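## Task

Take plate G16 out of slot 3 of hotel H1 and set it in nest RG, lying flat within the nest's locators with its well A1 at the nest corner labelled A1; every other plate in H1 must stay as it was; the plate must stay put without the robot holding it, and the gripper must be released and moved away at the end.

## Robot and tools

Robot: a single four-axis plate-handling arm (vertical lift, shoulder, elbow, wrist yaw) ending in a two-finger gripper that always stays level; it cannot tilt. The controlled point, end_effector_position, is midway between the two rubber pads, about 2 to 3 cm back from the fingertips. The fingers extend along the gripper's +x axis and close along its y axis.

Frames: results report the gripper pose in the scene frame, metres, with the origin on the table surface beneath the arm base, +z up, +y to the left when facing along +x. Orientation is end_effector_quat_wxyz. The reported hand position can be slightly wrong, more so when the arm is stretched out. Joint positions lists lift (m, 0.000 to 0.550), shoulder (rad, -2.000 to 2.000), elbow (rad, -2.800 to 2.800), wrist yaw (rad, -12.566 to 12.566), then the pad gap in metres. Keep the elbow more than 0.4 rad away from 0, or the arm may fold and fault.

Labware: well A1 of a labelled plate lies at the labelled short end, in the corner opposite the labelled long side. H1 holds 6 slots numbered from 1 at the bottom; each shelf is a two-prong fork with locating pins, and stored plates face the front with a short end.

execute_actions(actions): a list of actions run one after another. Each action is a table of 1 to 15 rows, one row per 1/30 s step; if fewer than 15 rows are given, the last row repeats to fill 15 steps (0.5 s). Each row is 5 numbers in [-1, 1]: dx, dy, dz, rz, opening. The first four are an offset, in the gripper's own axes, from the gripper pose measured at the start of that action (for the first action in a call, the last pose a result showed). Every row is relative to that same start, not cumulative. Scale: 1.0 equals 0.6 m of travel or 180 degrees of turn; rz turns about the gripper z axis from +x toward +y. Opening is absolute, not an offset: +1 fully open (0.140 m), -1 closed (pads still 0.066 m apart). Closing fully needs at least about 0.6 s. An empty list just returns the state and images.

Each step, the commanded pose is clipped to within 70 mm and 16 degrees of the measured pose, and damped inverse kinematics drives the joints toward it. After an action the arm continues at most to the last clipped pose, so long distances need several actions. "Hand target" in a result shows where the controller is currently heading. Step readings list end_effector_position at some steps; HELD marks steps partly blocked.

move(target, speed, blocking): one straight-line path toward a single row, same 5-number layout and gripper-axis offset meaning as above, measured from the pose in the latest result that reported one. speed is m/s, 0.002 to 0.5 (default 0.25); turning is capped at twice that in rad/s. The path lasts 0.5 to 10 s and halts after 10 s even if short. It does not avoid obstacles; the gripper lags, may drift off the line and may exceed speed, especially with the arm near straight. Rotation goes the shorter way. The opening is sent when the move starts. The result adds a "move:" line with the ending (done, off_target, moving, held, fault) and limits hit (paced = pose clipped; held = a check blocked steps, after which the arm may surge fast), plus distance to target. With blocking=false the result comes after 0.5 s while motion continues; no actions or moves are accepted until a result shows it ended, so use wait or stop.

wait(seconds): 0 to 10 s, arm holds its last command; returns early if a running move ends. stop(): brakes a running move (needs room, more when fast); fingers keep moving. zoom_image(camera, region): enlarged view of cam_wrist (the only camera, 616x616 fisheye) over [x0, y0, x1, y1] pixels from the top-left, at most 504 by 504. finished_scene(scene): ends the current scene, given its number, irreversibly; the result tells whether it succeeded and gives the next task.

Gripping: grip_measured is the finger opening on the commanded scale; readings may be off by about 1 mm consistently. To hold, command about 0.04 below grip_measured; smaller margins hold more gently. Pads push up to about 18 N each; fast closes can squeeze harder.

Hazards: contact torque reaching a joint limit (lift 52.8 N, shoulder 7.92 N m, elbow 3.96 N m, wrist yaw 1.32 N m, carried load included) freezes the arm for 10 s and drops the rest of the call. A "pose unreachable" line means the clearance check altered or blocked a command. Offsets come from the measured pose, so repeating a small offset into something rigid does not press harder, but into something yielding it goes deeper. Faster contact and targets further past contact hit harder. Motors heat while holding load; MOTOR HOT appears at 85 °C and at 100 °C an OVER-TEMPERATURE FAULT brakes the arm. Held parts may get brief tugs. Between calls the arm keeps its last command. Avoid dropping plates, slamming, hard pushes, disturbing neighbouring plates, and anything leaving the table.

Each tool is called after "Call:" as name(argument=value, ...), one argument or row to a line, values as JSON.

## Session

Call:
execute_actions(
  actions=[],
)

Scene clock: 0.00 s.
end_effector_position=(+0.5093, +0.2520, +0.2878) grip_measured=+1.00 end_effector_quat_wxyz=(+0.935, -0.000, -0.000, +0.355)
Joint positions: [ 0.283 -0.282 -1.125 -4.15   0.14 ]
Hand target: +0.509, +0.252, +0.288; +0.935, -0.000, -0.000, +0.355

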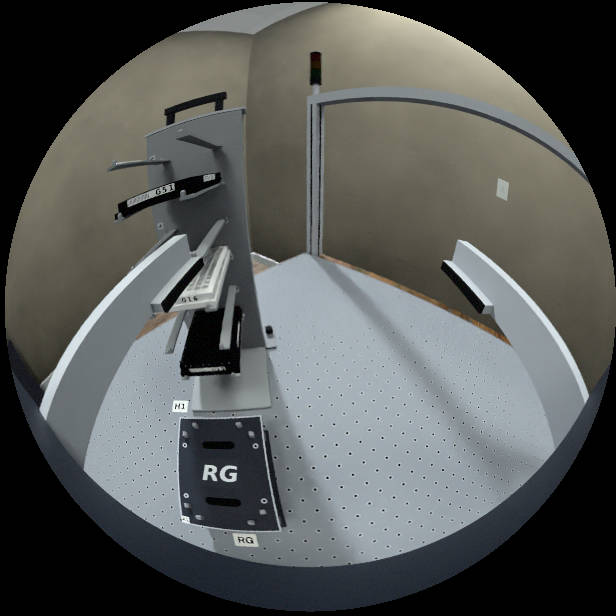

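Call:
zoom_image(
  camera="cam_wrist",
  region=[80, 80, 380, 560],
)

Call:
move(
  target=[0,0.2,0,0,1],
)

Region (80, 80, 380, 560) of cam_wrist's 616x616 image, scaled by 1.050, with more detail than that image has; it fills the left 315 columns of this view, and the rest is white.

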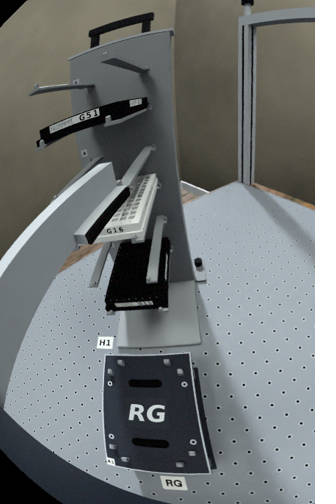

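Scene clock: 1.30 s.
end_effector_position=(+0.4294, +0.3417, +0.2878) grip_measured=+1.00 end_effector_quat_wxyz=(+0.935, -0.000, -0.000, +0.356)
Joint positions: [ 0.283  0.16  -1.175 -4.54   0.14 ]
Hand target: +0.430, +0.342, +0.288; +0.935, -0.000, -0.000, +0.355
Off the commanded pose: 0.000 m, 0 deg.
move: done

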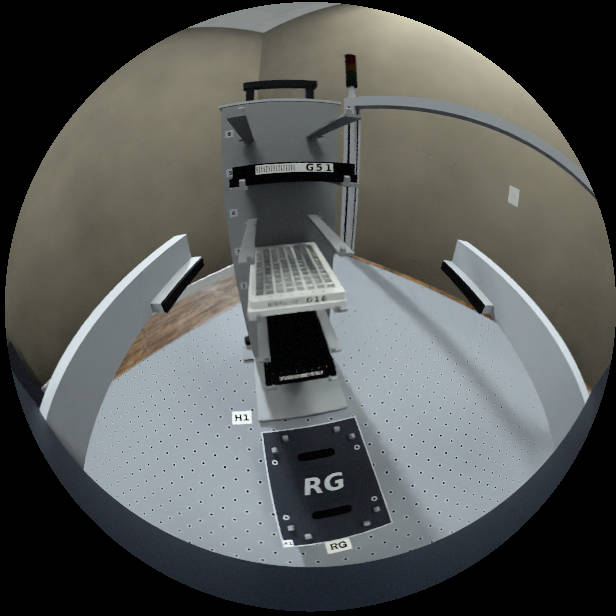

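Call:
move(
  target=[0,0,-0.1667,0,1],
)

Call:
zoom_image(
  camera="cam_wrist",
  region=[130, 60, 500, 560],
)

Scene clock: 3.00 s.
end_effector_position=(+0.4294, +0.3417, +0.1877) grip_measured=+1.00 end_effector_quat_wxyz=(+0.935, -0.000, -0.000, +0.356)
Joint positions: [ 0.183  0.16  -1.175 -4.54   0.14 ]
Hand target: +0.429, +0.342, +0.188; +0.935, -0.000, -0.000, +0.356
Off the commanded pose: 0.000 m, 0 deg.
move: done

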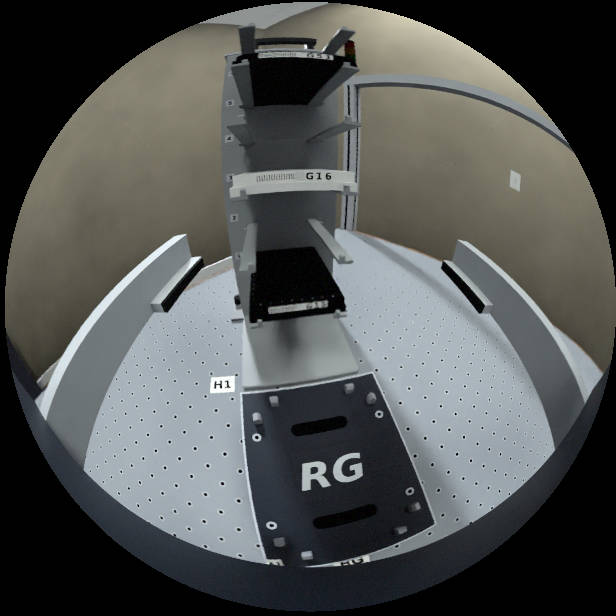

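Region (130, 60, 500, 560) of cam_wrist's 616x616 image, scaled by 1.008, with more detail than that image has; it fills the left 373 columns of this view, and the rest is white.

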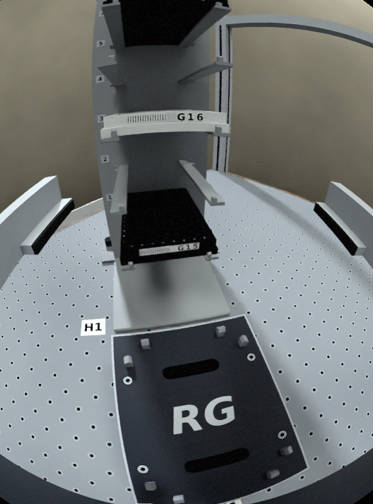

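Call:
move(
  target=[0.05,0,0.03,0.045,1],
)

Scene clock: 4.77 s.
end_effector_position=(+0.4519, +0.3616, +0.2057) grip_measured=+1.00 end_effector_quat_wxyz=(+0.907, -0.000, -0.000, +0.421)
Joint positions: [ 0.201  0.118 -1.297 -4.236  0.14 ]
Hand target: +0.452, +0.362, +0.206; +0.907, -0.000, -0.000, +0.421
Off the commanded pose: 0.000 m, 0 deg.
move: done

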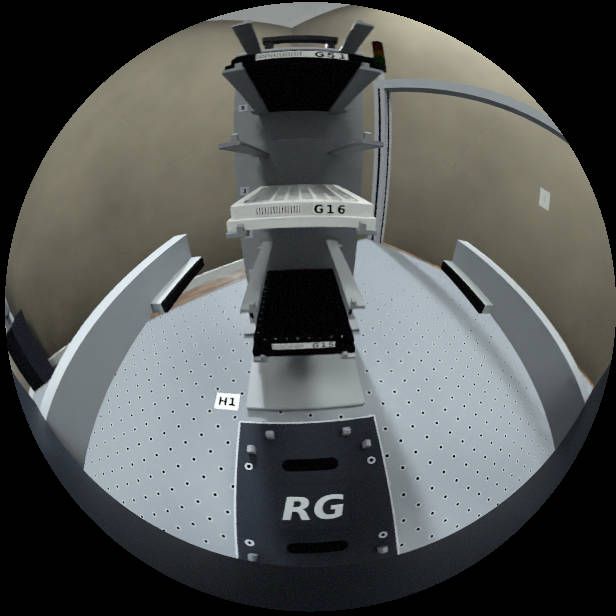

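Call:
move(
  target=[0.08,0.0167,0,0,1],
  speed=0.1,
)

Scene clock: 6.50 s.
end_effector_position=(+0.4753, +0.4047, +0.2057) grip_measured=+1.00 end_effector_quat_wxyz=(+0.907, -0.000, -0.000, +0.420)
Joint positions: [ 0.201  0.238 -1.547 -4.107  0.14 ]
Hand target: +0.475, +0.405, +0.206; +0.907, -0.000, -0.000, +0.421
Off the commanded pose: 0.000 m, 0 deg.
move: done

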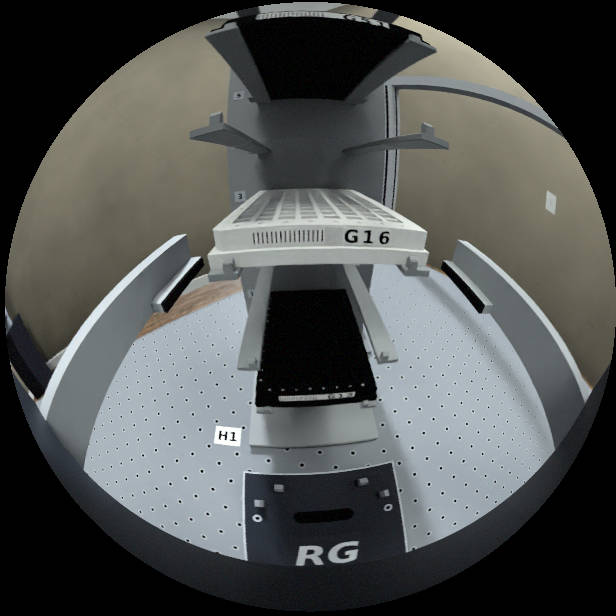

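Call:
move(
  target=[0.075,0,0.0117,0,1],
  speed=0.06,
)

Scene clock: 8.27 s.
end_effector_position=(+0.5045, +0.4390, +0.2128) grip_measured=+1.00 end_effector_quat_wxyz=(+0.907, -0.000, -0.000, +0.420)
Joint positions: [ 0.208  0.341 -1.807 -3.949  0.14 ]
Hand target: +0.504, +0.439, +0.213; +0.907, -0.000, -0.000, +0.420
Off the commanded pose: 0.000 m, 0 deg.
move: done

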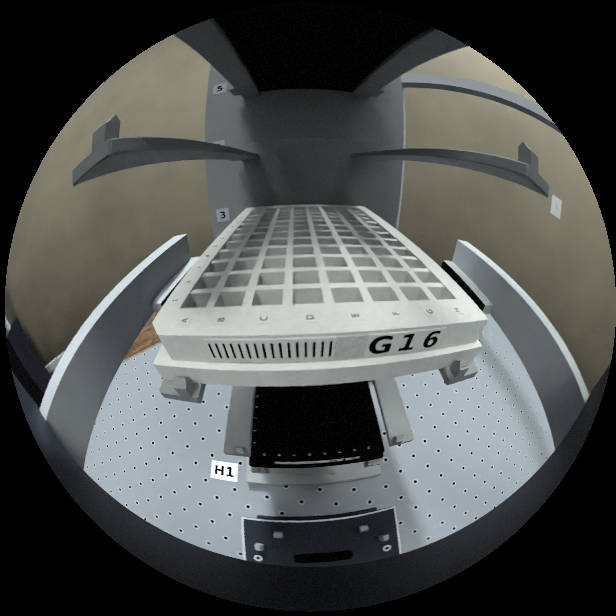

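Call:
move(
  target=[0.025,0,0,0,0],
  speed=0.05,
)

Call:
move(
  target=[0,0,0,0,-0.53],
)

Scene clock: 9.43 s.
end_effector_position=(+0.5142, +0.4503, +0.2128) grip_measured=+0.00 end_effector_quat_wxyz=(+0.907, -0.000, -0.000, +0.420)
Joint positions: [ 0.208  0.38  -1.903 -3.893  0.103]
Hand target: +0.514, +0.450, +0.213; +0.907, -0.000, -0.000, +0.420
Off the commanded pose: 0.000 m, 0 deg.
move: done

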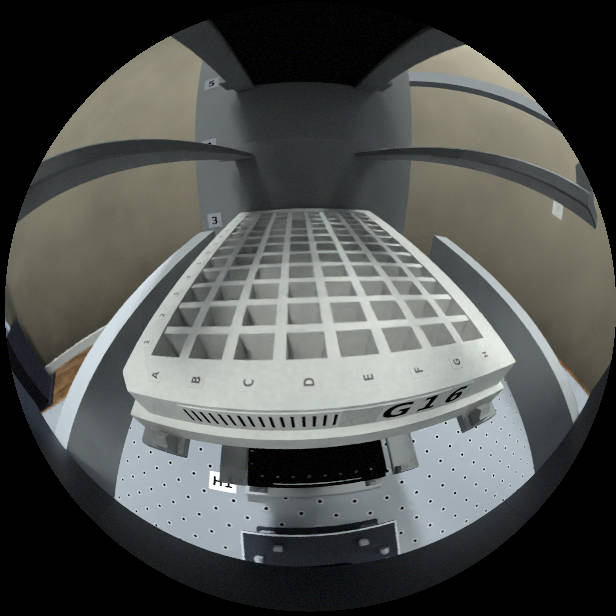

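Scene clock: 9.93 s.
end_effector_position=(+0.5122, +0.4515, +0.2128) grip_measured=-0.53 end_effector_quat_wxyz=(+0.906, -0.000, -0.000, +0.424)
Joint positions: [ 0.208  0.382 -1.901 -3.888  0.083]
Hand target: +0.514, +0.450, +0.213; +0.907, -0.000, -0.000, +0.420
Off the commanded pose: 0.002 m, 1 deg.
move: done

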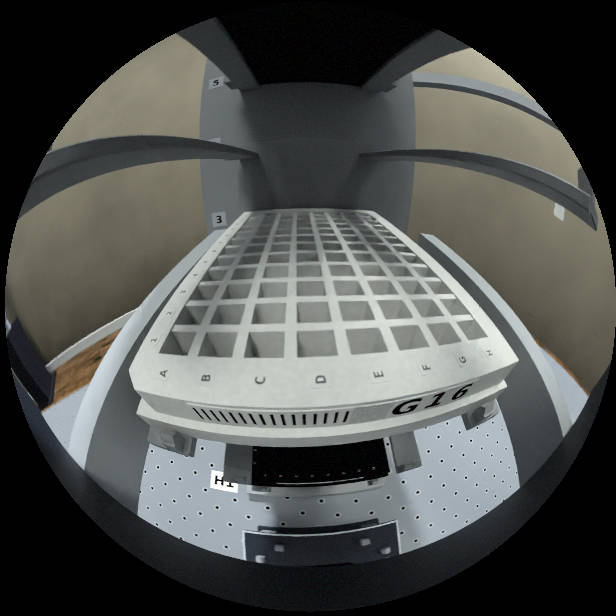

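Call:
move(
  target=[0,0,0,0,-0.62],
)

Scene clock: 10.80 s.
end_effector_position=(+0.5108, +0.4523, +0.2128) grip_measured=-0.62 end_effector_quat_wxyz=(+0.904, -0.000, -0.000, +0.427)
Joint positions: [ 0.208  0.383 -1.9   -3.885  0.08 ]
Hand target: +0.512, +0.452, +0.213; +0.906, -0.000, -0.000, +0.424
Off the commanded pose: 0.002 m, 0 deg.
move: done

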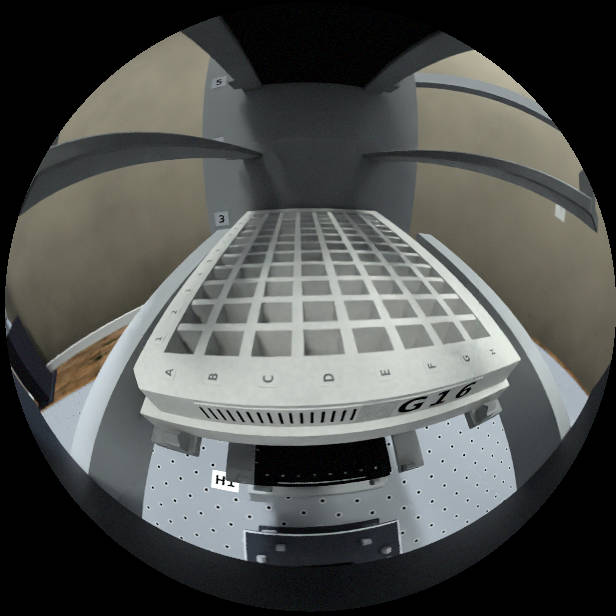

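Call:
move(
  target=[0,0,0,0,-0.72],
)

Scene clock: 11.50 s.
end_effector_position=(+0.5093, +0.4531, +0.2128) grip_measured=-0.72 end_effector_quat_wxyz=(+0.903, -0.000, -0.000, +0.429)
Joint positions: [ 0.208  0.384 -1.898 -3.882  0.076]
Hand target: +0.511, +0.452, +0.213; +0.904, -0.000, -0.000, +0.427
Off the commanded pose: 0.002 m, 0 deg.
move: done

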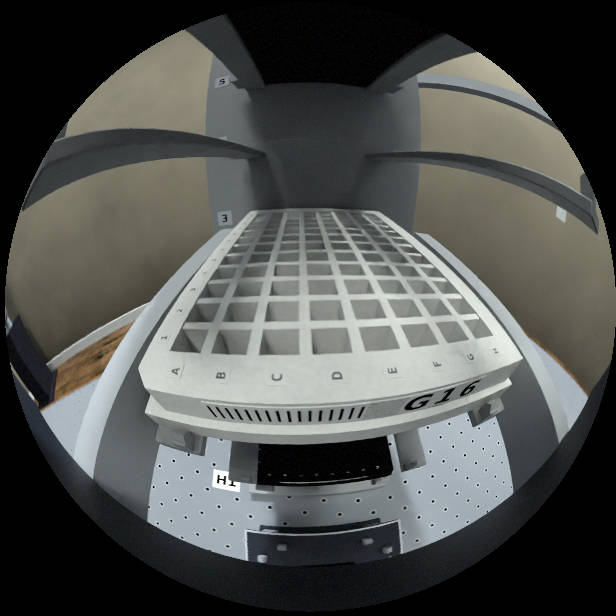

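Call:
move(
  target=[0,0,0,0,-0.9],
)

Scene clock: 12.50 s.
end_effector_position=(+0.5072, +0.4544, +0.2128) grip_measured=-0.87 end_effector_quat_wxyz=(+0.900, -0.000, -0.000, +0.435)
Joint positions: [ 0.208  0.385 -1.896 -3.871  0.071]
Hand target: +0.509, +0.453, +0.213; +0.903, -0.000, -0.000, +0.429
Off the commanded pose: 0.003 m, 1 deg.
move: done

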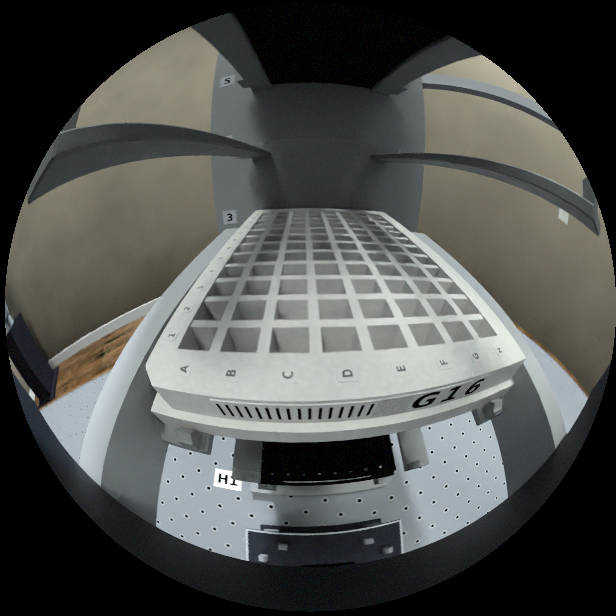

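Call:
move(
  target=[0,0,0.025,0,-0.92],
  speed=0.04,
)

Call:
move(
  target=[-0.27,0,0,0.015,-0.92],
  speed=0.12,
)

Scene clock: 22.97 s.
end_effector_position=(+0.5071, +0.4546, +0.2130) grip_measured=-0.90 end_effector_quat_wxyz=(+0.898, -0.000, -0.000, +0.439)
Joint positions: [ 0.208  0.383 -1.896 -3.86   0.07 ]
Hand target: +0.507, +0.455, +0.213; +0.899, -0.000, -0.000, +0.437
Off the commanded pose: 0.015 m, 0 deg.
TORQUE FAULT: the external load on joint 1 (lift) reached its load limit, and the arm stopped for 10 seconds. That time counts as 20 of the actions that you can send in this scene. The arm's remaining commands of this call were not run. The arm holds where it stopped, with its grip as last carried out, and accepts commands again: back off and push less far. The arm stops again, at the same cost, whenever a joint's load reaches its limit.
move: fault

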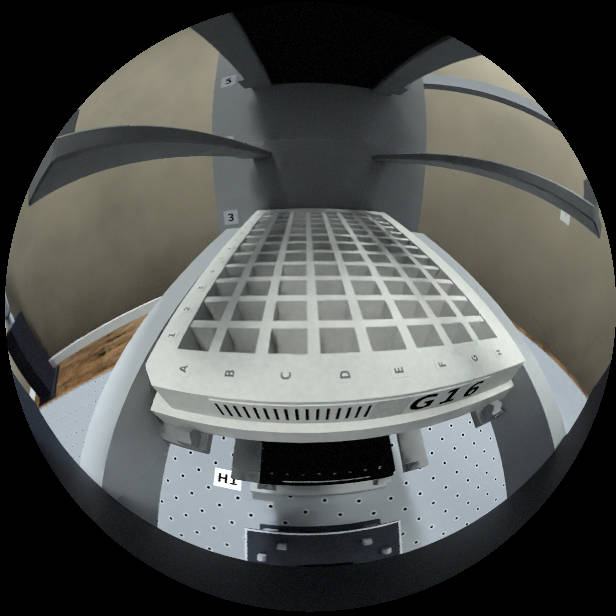

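not run: a fault stop came before this call.

Call:
move(
  target=[0,-0.01,0,-0.013,1],
  speed=0.05,
)

Call:
move(
  target=[0,0,0.022,0,1],
  speed=0.05,
)

Call:
move(
  target=[0,0,0,0,-0.2],
)

Call:
move(
  target=[0,0,0,0,-0.56],
)

Scene clock: 24.23 s.
end_effector_position=(+0.5118, +0.4509, +0.2130) grip_measured=+1.00 end_effector_quat_wxyz=(+0.907, -0.000, -0.000, +0.421)
Joint positions: [ 0.208  0.382 -1.897 -3.9    0.14 ]
Hand target: +0.512, +0.451, +0.213; +0.907, -0.000, -0.000, +0.421
Off the commanded pose: 0.000 m, 0 deg.
move: done

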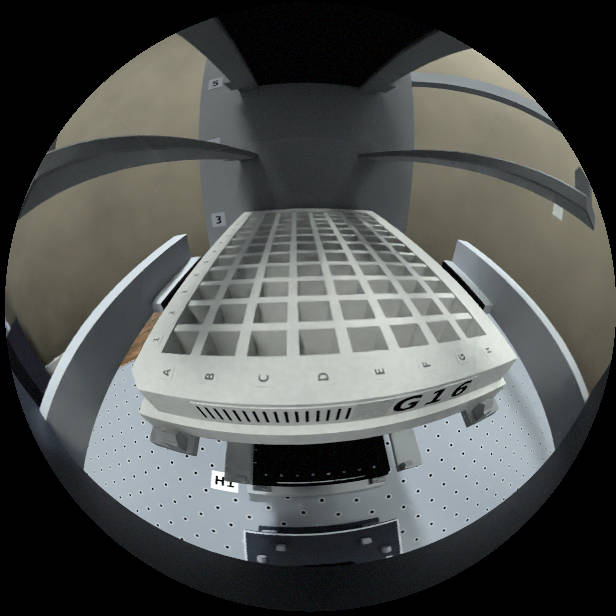

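Scene clock: 24.93 s.
end_effector_position=(+0.5118, +0.4509, +0.2263) grip_measured=+1.00 end_effector_quat_wxyz=(+0.907, -0.000, -0.000, +0.421)
Joint positions: [ 0.221  0.382 -1.897 -3.9    0.14 ]
Hand target: +0.512, +0.451, +0.226; +0.907, -0.000, -0.000, +0.421
Off the commanded pose: 0.000 m, 0 deg.
move: done

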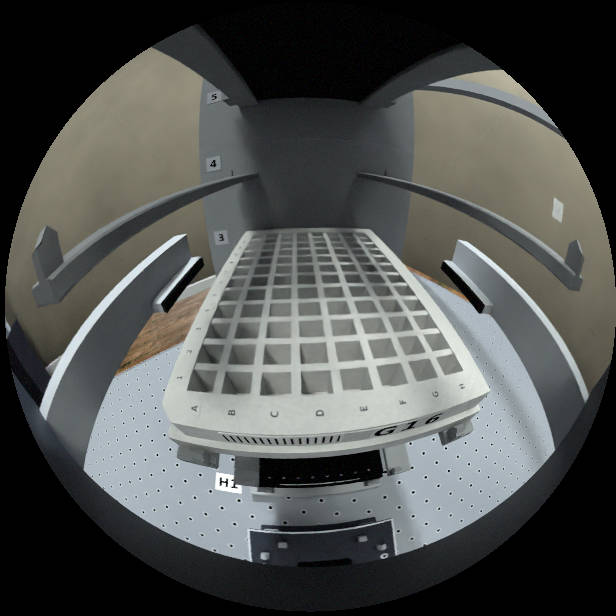

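Scene clock: 25.53 s.
end_effector_position=(+0.5106, +0.4516, +0.2263) grip_measured=-0.20 end_effector_quat_wxyz=(+0.906, -0.000, -0.000, +0.423)
Joint positions: [ 0.221  0.383 -1.895 -3.897  0.096]
Hand target: +0.512, +0.451, +0.226; +0.907, -0.000, -0.000, +0.421
Off the commanded pose: 0.001 m, 0 deg.
move: done

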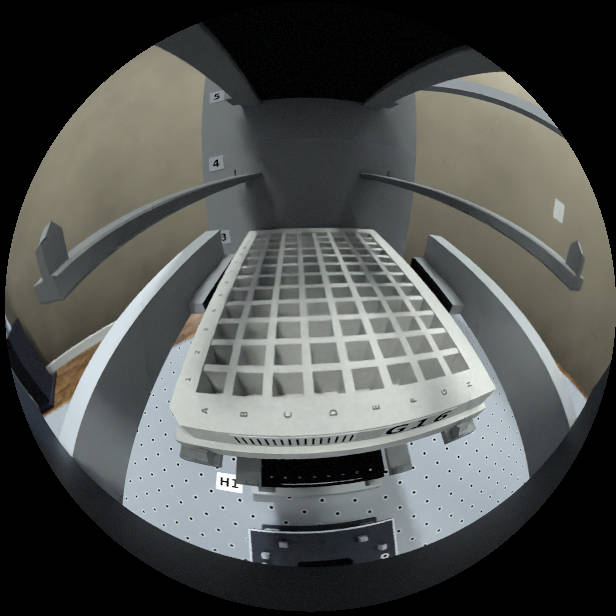

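Scene clock: 26.03 s.
end_effector_position=(+0.5076, +0.4533, +0.2266) grip_measured=-0.51 end_effector_quat_wxyz=(+0.903, -0.000, -0.000, +0.429)
Joint positions: [ 0.222  0.385 -1.893 -3.888  0.084]
Hand target: +0.511, +0.452, +0.226; +0.906, -0.000, -0.000, +0.423
Off the commanded pose: 0.003 m, 1 deg.
move: done

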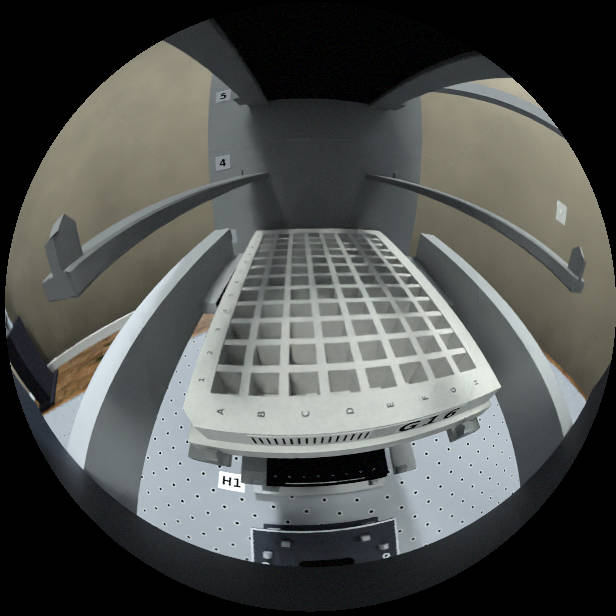

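Call:
move(
  target=[0,0,0.022,0,-0.56],
  speed=0.03,
)

Scene clock: 27.13 s.
end_effector_position=(+0.5075, +0.4534, +0.2399) grip_measured=-0.52 end_effector_quat_wxyz=(+0.903, -0.000, -0.000, +0.430)
Joint positions: [ 0.235  0.386 -1.893 -3.888  0.084]
Hand target: +0.508, +0.453, +0.240; +0.903, -0.000, -0.000, +0.429
Off the commanded pose: 0.000 m, 0 deg.
move: done

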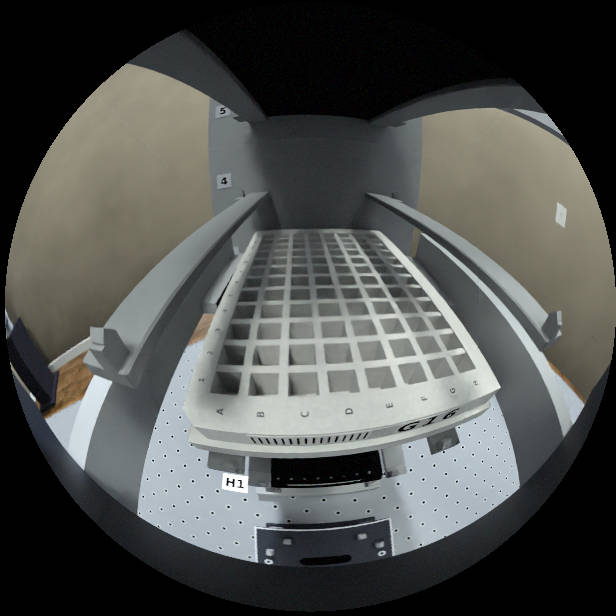

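Call:
move(
  target=[-0.28,0,0,0,-0.56],
  speed=0.08,
)

Scene clock: 29.90 s.
end_effector_position=(+0.4015, +0.3231, +0.2398) grip_measured=-0.52 end_effector_quat_wxyz=(+0.903, -0.000, -0.000, +0.430)
Joint positions: [ 0.235  0.072 -1.015 -4.452  0.084]
Hand target: +0.402, +0.323, +0.240; +0.903, -0.000, -0.000, +0.430
Off the commanded pose: 0.000 m, 0 deg.
move: done

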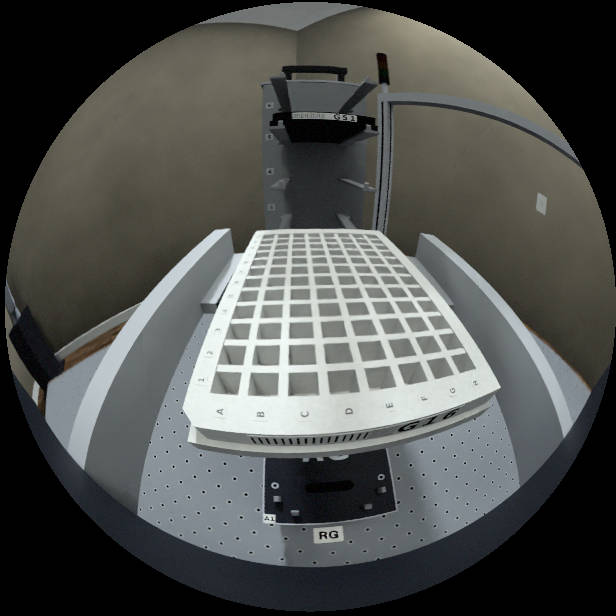

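Call:
move(
  target=[-0.06,-0.014,-0.25,0.015,-0.56],
  speed=0.15,
)

Scene clock: 32.17 s.
end_effector_position=(+0.3855, +0.2898, +0.0899) grip_measured=-0.52 end_effector_quat_wxyz=(+0.893, -0.000, -0.000, +0.451)
Joint positions: [ 0.085 -0.029 -0.853 -4.466  0.084]
Hand target: +0.385, +0.290, +0.090; +0.893, -0.000, -0.000, +0.451
Off the commanded pose: 0.000 m, 0 deg.
move: done

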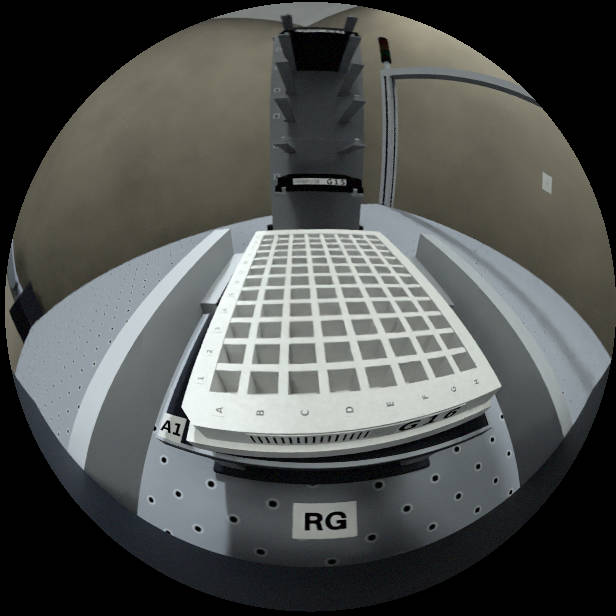

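Call:
move(
  target=[-0.06,0,-0.03,0,-0.56],
  speed=0.1,
)

Call:
zoom_image(
  camera="cam_wrist",
  region=[110, 330, 560, 560],
)

Scene clock: 42.87 s.
end_effector_position=(+0.3816, +0.2809, +0.0856) grip_measured=-0.52 end_effector_quat_wxyz=(+0.895, -0.000, -0.000, +0.447)
Joint positions: [ 0.081 -0.044 -0.812 -4.5    0.084]
Hand target: +0.381, +0.281, +0.085; +0.895, -0.000, -0.000, +0.447
Off the commanded pose: 0.030 m, 0 deg.
TORQUE FAULT: the external load on joint 3 (elbow) reached its load limit, and the arm stopped for 10 seconds. That time counts as 20 of the actions that you can send in this scene. The arm's remaining commands of this call were not run. The arm holds where it stopped, with its grip as last carried out, and accepts commands again: back off and push less far. The arm stops again, at the same cost, whenever a joint's load reaches its limit.
move: fault

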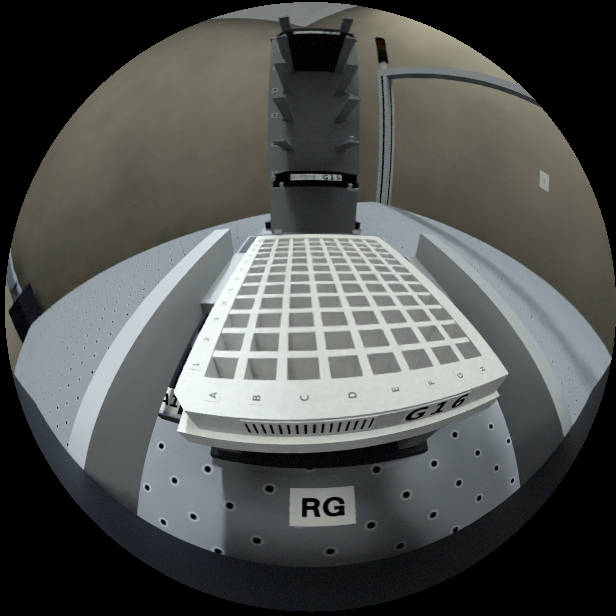

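Region (110, 330, 560, 560) of cam_wrist's 616x616 image, scaled by 1.120, with more detail than that image has; it fills the top 258 rows of this view, and the rest is white.

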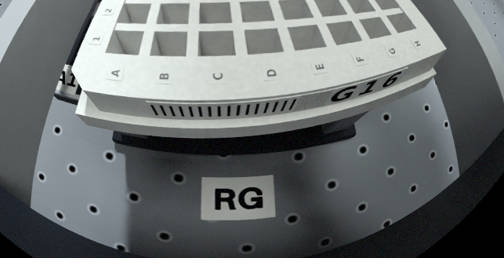

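Call:
move(
  target=[0,0,0.05,0,-0.56],
  speed=0.05,
)

Call:
move(
  target=[-0.05,0,0,0,-0.56],
  speed=0.05,
)

Scene clock: 49.17 s.
end_effector_position=(+0.3817, +0.2808, +0.1156) grip_measured=-0.53 end_effector_quat_wxyz=(+0.895, -0.000, -0.000, +0.446)
Joint positions: [ 0.111 -0.044 -0.813 -4.501  0.083]
Hand target: +0.382, +0.281, +0.116; +0.895, -0.000, -0.000, +0.447
Off the commanded pose: 0.000 m, 0 deg.
move: done

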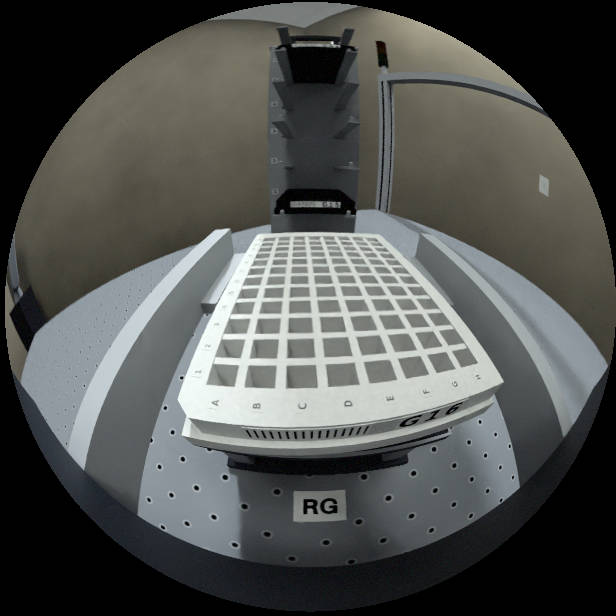

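Scene clock: 50.00 s.
end_effector_position=(+0.3636, +0.2569, +0.1156) grip_measured=-0.53 end_effector_quat_wxyz=(+0.895, -0.000, -0.000, +0.447)
Joint positions: [ 0.111 -0.069 -0.685 -4.602  0.083]
Hand target: +0.364, +0.257, +0.116; +0.895, -0.000, -0.000, +0.446
Off the commanded pose: 0.000 m, 0 deg.
move: done

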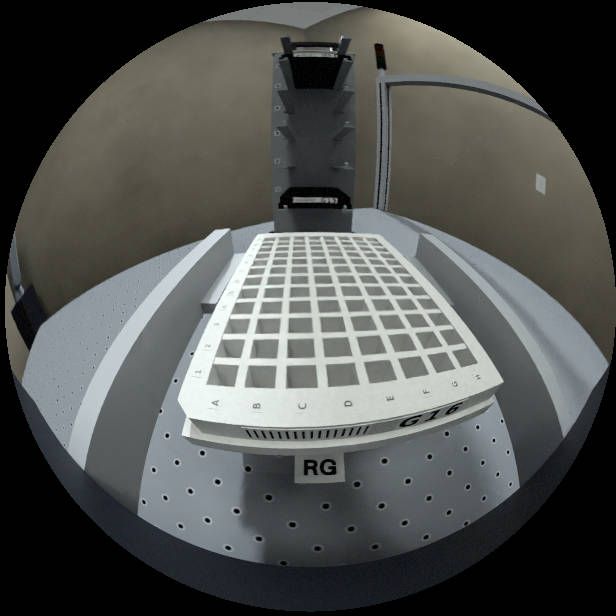

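Call:
move(
  target=[0.115,0,0,0,-0.56],
  speed=0.06,
)

Call:
zoom_image(
  camera="cam_wrist",
  region=[110, 330, 560, 580],
)

Scene clock: 52.07 s.
end_effector_position=(+0.4052, +0.3120, +0.1156) grip_measured=-0.53 end_effector_quat_wxyz=(+0.895, -0.000, -0.000, +0.446)
Joint positions: [ 0.111  0.004 -0.982 -4.379  0.083]
Hand target: +0.405, +0.312, +0.116; +0.895, -0.000, -0.000, +0.447
Off the commanded pose: 0.000 m, 0 deg.
move: done

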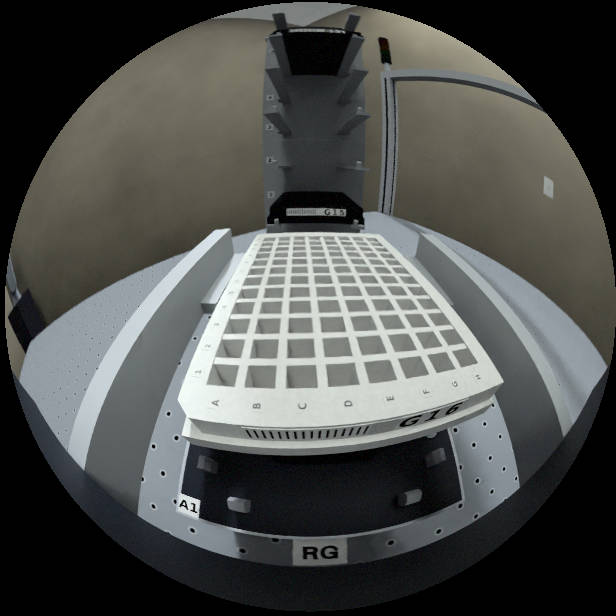

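Region (110, 330, 560, 580) of cam_wrist's 616x616 image, scaled by 1.120, with more detail than that image has.

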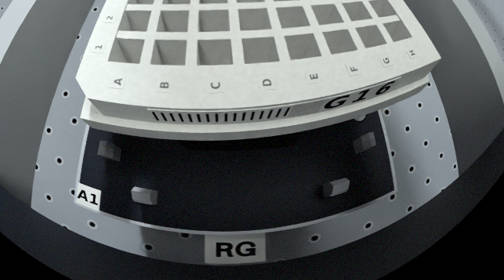

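Call:
move(
  target=[-0.02,0,-0.035,0,-0.56],
  speed=0.03,
)

Call:
zoom_image(
  camera="cam_wrist",
  region=[110, 330, 560, 580],
)

Scene clock: 53.87 s.
end_effector_position=(+0.3979, +0.3025, +0.0946) grip_measured=-0.53 end_effector_quat_wxyz=(+0.895, -0.000, -0.000, +0.447)
Joint positions: [ 0.09  -0.012 -0.929 -4.416  0.083]
Hand target: +0.398, +0.302, +0.095; +0.895, -0.000, -0.000, +0.446
Off the commanded pose: 0.000 m, 0 deg.
move: done

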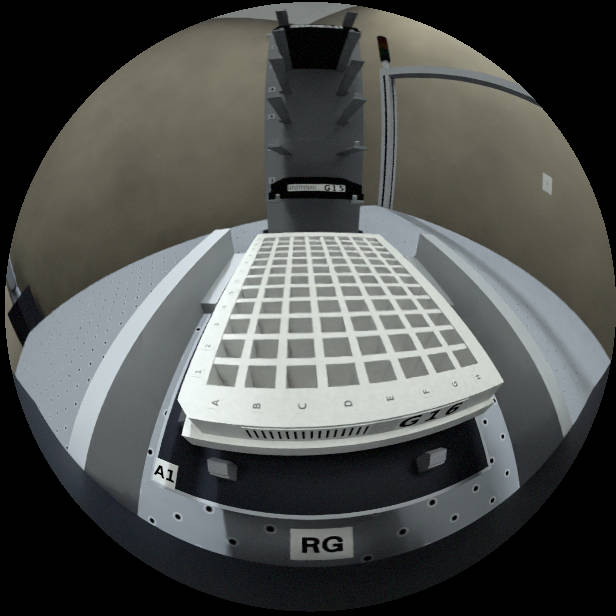

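Region (110, 330, 560, 580) of cam_wrist's 616x616 image, scaled by 1.120, with more detail than that image has.

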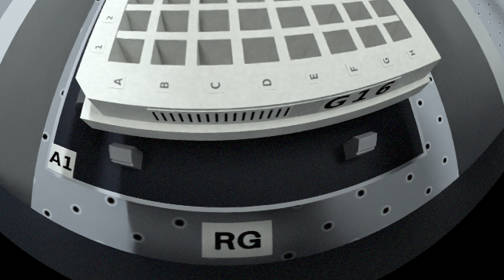

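Call:
move(
  target=[-0.006,0,-0.012,0,-0.56],
  speed=0.015,
)

Call:
zoom_image(
  camera="cam_wrist",
  region=[110, 330, 560, 580],
)

Scene clock: 55.10 s.
end_effector_position=(+0.3951, +0.3000, +0.0874) grip_measured=-0.53 end_effector_quat_wxyz=(+0.894, -0.000, -0.000, +0.448)
Joint positions: [ 0.082 -0.016 -0.913 -4.424  0.083]
Hand target: +0.396, +0.300, +0.087; +0.895, -0.000, -0.000, +0.447
Off the commanded pose: 0.001 m, 0 deg.
move: done

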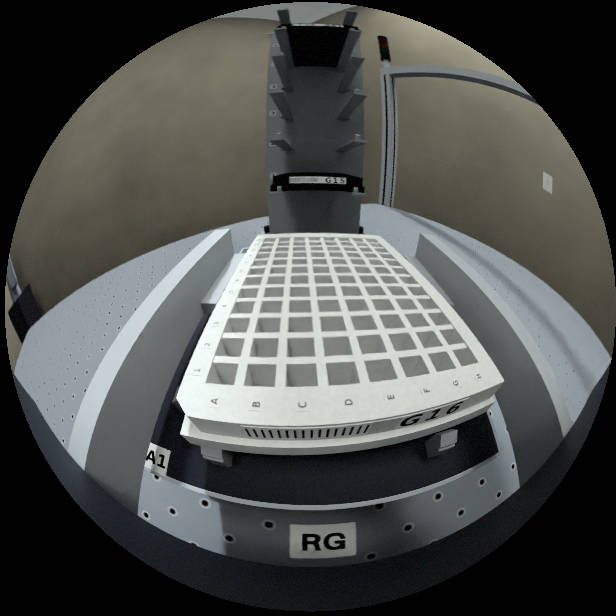

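Region (110, 330, 560, 580) of cam_wrist's 616x616 image, scaled by 1.120, with more detail than that image has.

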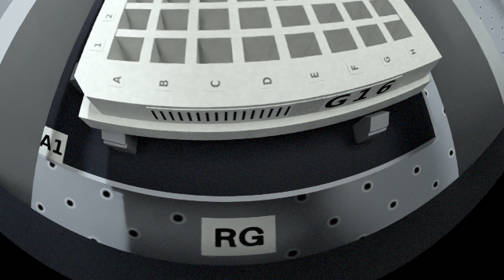

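Call:
move(
  target=[0.007,0,0.003,-0.005,-0.56],
  speed=0.01,
)

Call:
move(
  target=[0,0,-0.012,0,-0.56],
  speed=0.01,
)

Call:
zoom_image(
  camera="cam_wrist",
  region=[110, 330, 560, 580],
)

Scene clock: 56.63 s.
end_effector_position=(+0.3956, +0.3031, +0.0892) grip_measured=-0.54 end_effector_quat_wxyz=(+0.896, -0.000, -0.000, +0.444)
Joint positions: [ 0.084 -0.001 -0.926 -4.436  0.083]
Hand target: +0.398, +0.303, +0.089; +0.897, -0.000, -0.000, +0.441
Off the commanded pose: 0.002 m, 0 deg.
move: done

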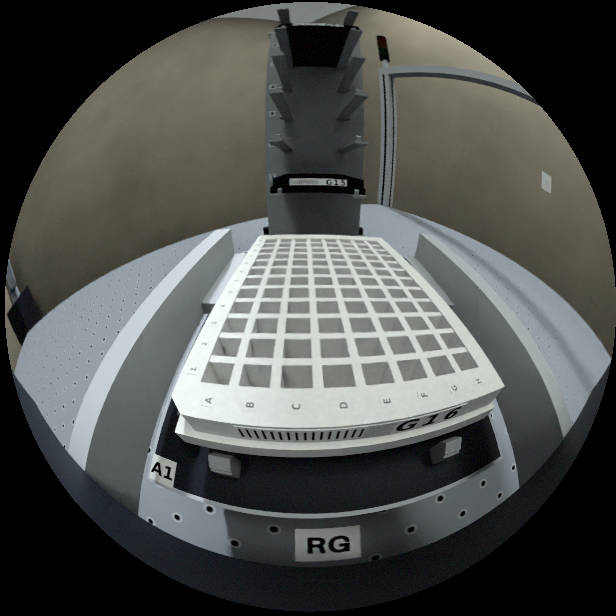

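Scene clock: 57.57 s.
end_effector_position=(+0.3948, +0.3034, +0.0820) grip_measured=-0.56 end_effector_quat_wxyz=(+0.895, -0.000, -0.000, +0.446)
Joint positions: [ 0.077 -0.    -0.925 -4.433  0.082]
Hand target: +0.396, +0.303, +0.082; +0.896, -0.000, -0.000, +0.444
Off the commanded pose: 0.001 m, 0 deg.
move: done

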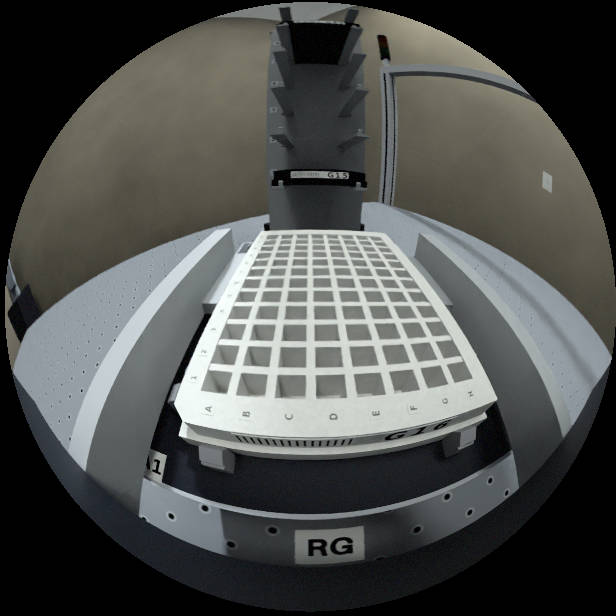

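Region (110, 330, 560, 580) of cam_wrist's 616x616 image, scaled by 1.120, with more detail than that image has.

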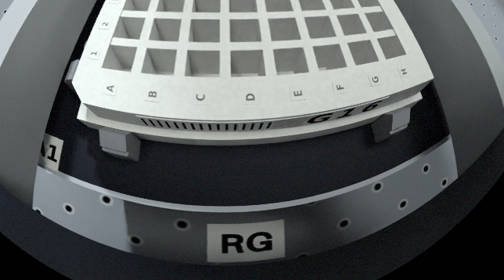

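Call:
move(
  target=[0.007,0,0.002,0,-0.56],
  speed=0.01,
)

Call:
zoom_image(
  camera="cam_wrist",
  region=[110, 330, 560, 580],
)

Scene clock: 58.93 s.
end_effector_position=(+0.3968, +0.3065, +0.0832) grip_measured=-0.56 end_effector_quat_wxyz=(+0.895, -0.000, -0.000, +0.447)
Joint positions: [ 0.078  0.005 -0.941 -4.42   0.082]
Hand target: +0.397, +0.307, +0.083; +0.895, -0.000, -0.000, +0.446
Off the commanded pose: 0.001 m, 0 deg.
move: done

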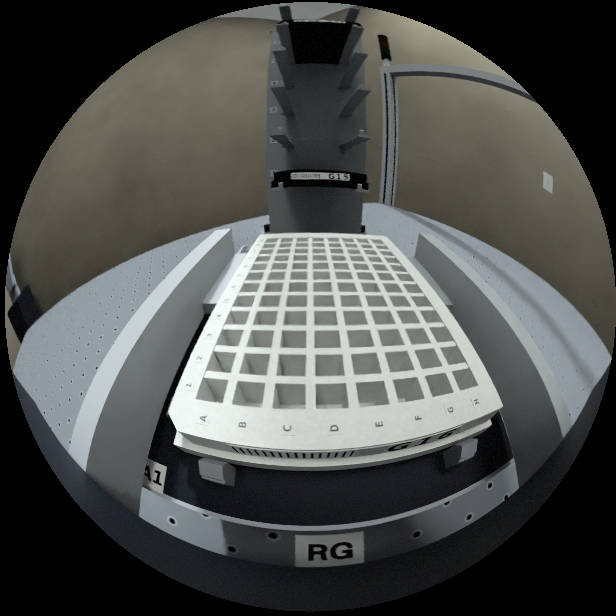

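Region (110, 330, 560, 580) of cam_wrist's 616x616 image, scaled by 1.120, with more detail than that image has.

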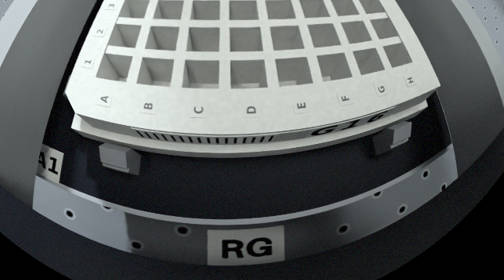

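Call:
move(
  target=[0,0,-0.004,0,-0.56],
  speed=0.01,
)

Call:
move(
  target=[0,0,0,0,0.2],
)

Call:
move(
  target=[-0.03,0,0.1,0,1],
  speed=0.1,
)

Scene clock: 59.97 s.
end_effector_position=(+0.3967, +0.3064, +0.0813) grip_measured=-0.56 end_effector_quat_wxyz=(+0.894, -0.000, -0.000, +0.447)
Joint positions: [ 0.076  0.004 -0.94  -4.42   0.082]
Hand target: +0.397, +0.306, +0.081; +0.895, -0.000, -0.000, +0.447
Off the commanded pose: 0.001 m, 0 deg.
move: done

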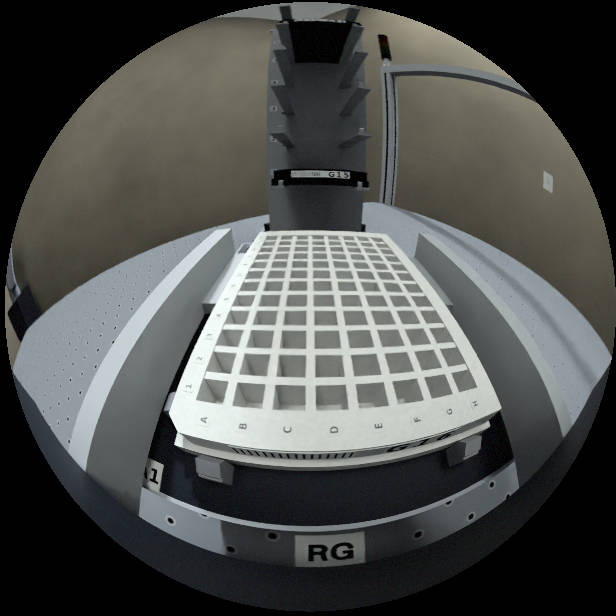

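Scene clock: 60.47 s.
end_effector_position=(+0.3966, +0.3064, +0.0813) grip_measured=+0.20 end_effector_quat_wxyz=(+0.894, -0.000, -0.000, +0.447)
Joint positions: [ 0.076  0.004 -0.94  -4.42   0.11 ]
Hand target: +0.397, +0.306, +0.081; +0.894, -0.000, -0.000, +0.447
Off the commanded pose: 0.000 m, 0 deg.
move: done

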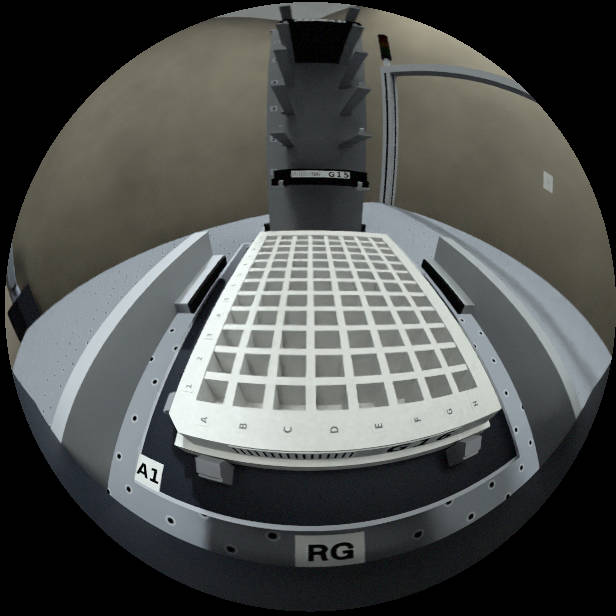

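Scene clock: 61.37 s.
end_effector_position=(+0.3857, +0.2921, +0.1414) grip_measured=+1.00 end_effector_quat_wxyz=(+0.894, -0.000, -0.000, +0.447)
Joint positions: [ 0.136 -0.017 -0.862 -4.477  0.14 ]
Hand target: +0.386, +0.292, +0.141; +0.894, -0.000, -0.000, +0.447
Off the commanded pose: 0.000 m, 0 deg.
move: done

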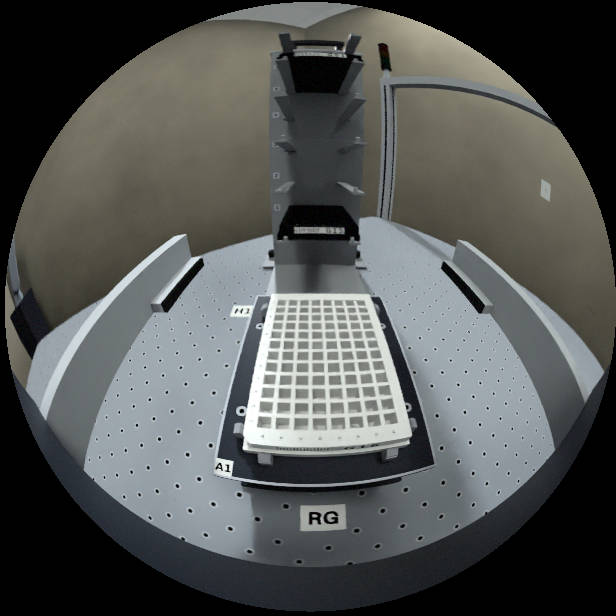

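Looks seated; it didn't move on release.

Call:
finished_scene(
  scene=1,
)

The scene is finished: the task was done.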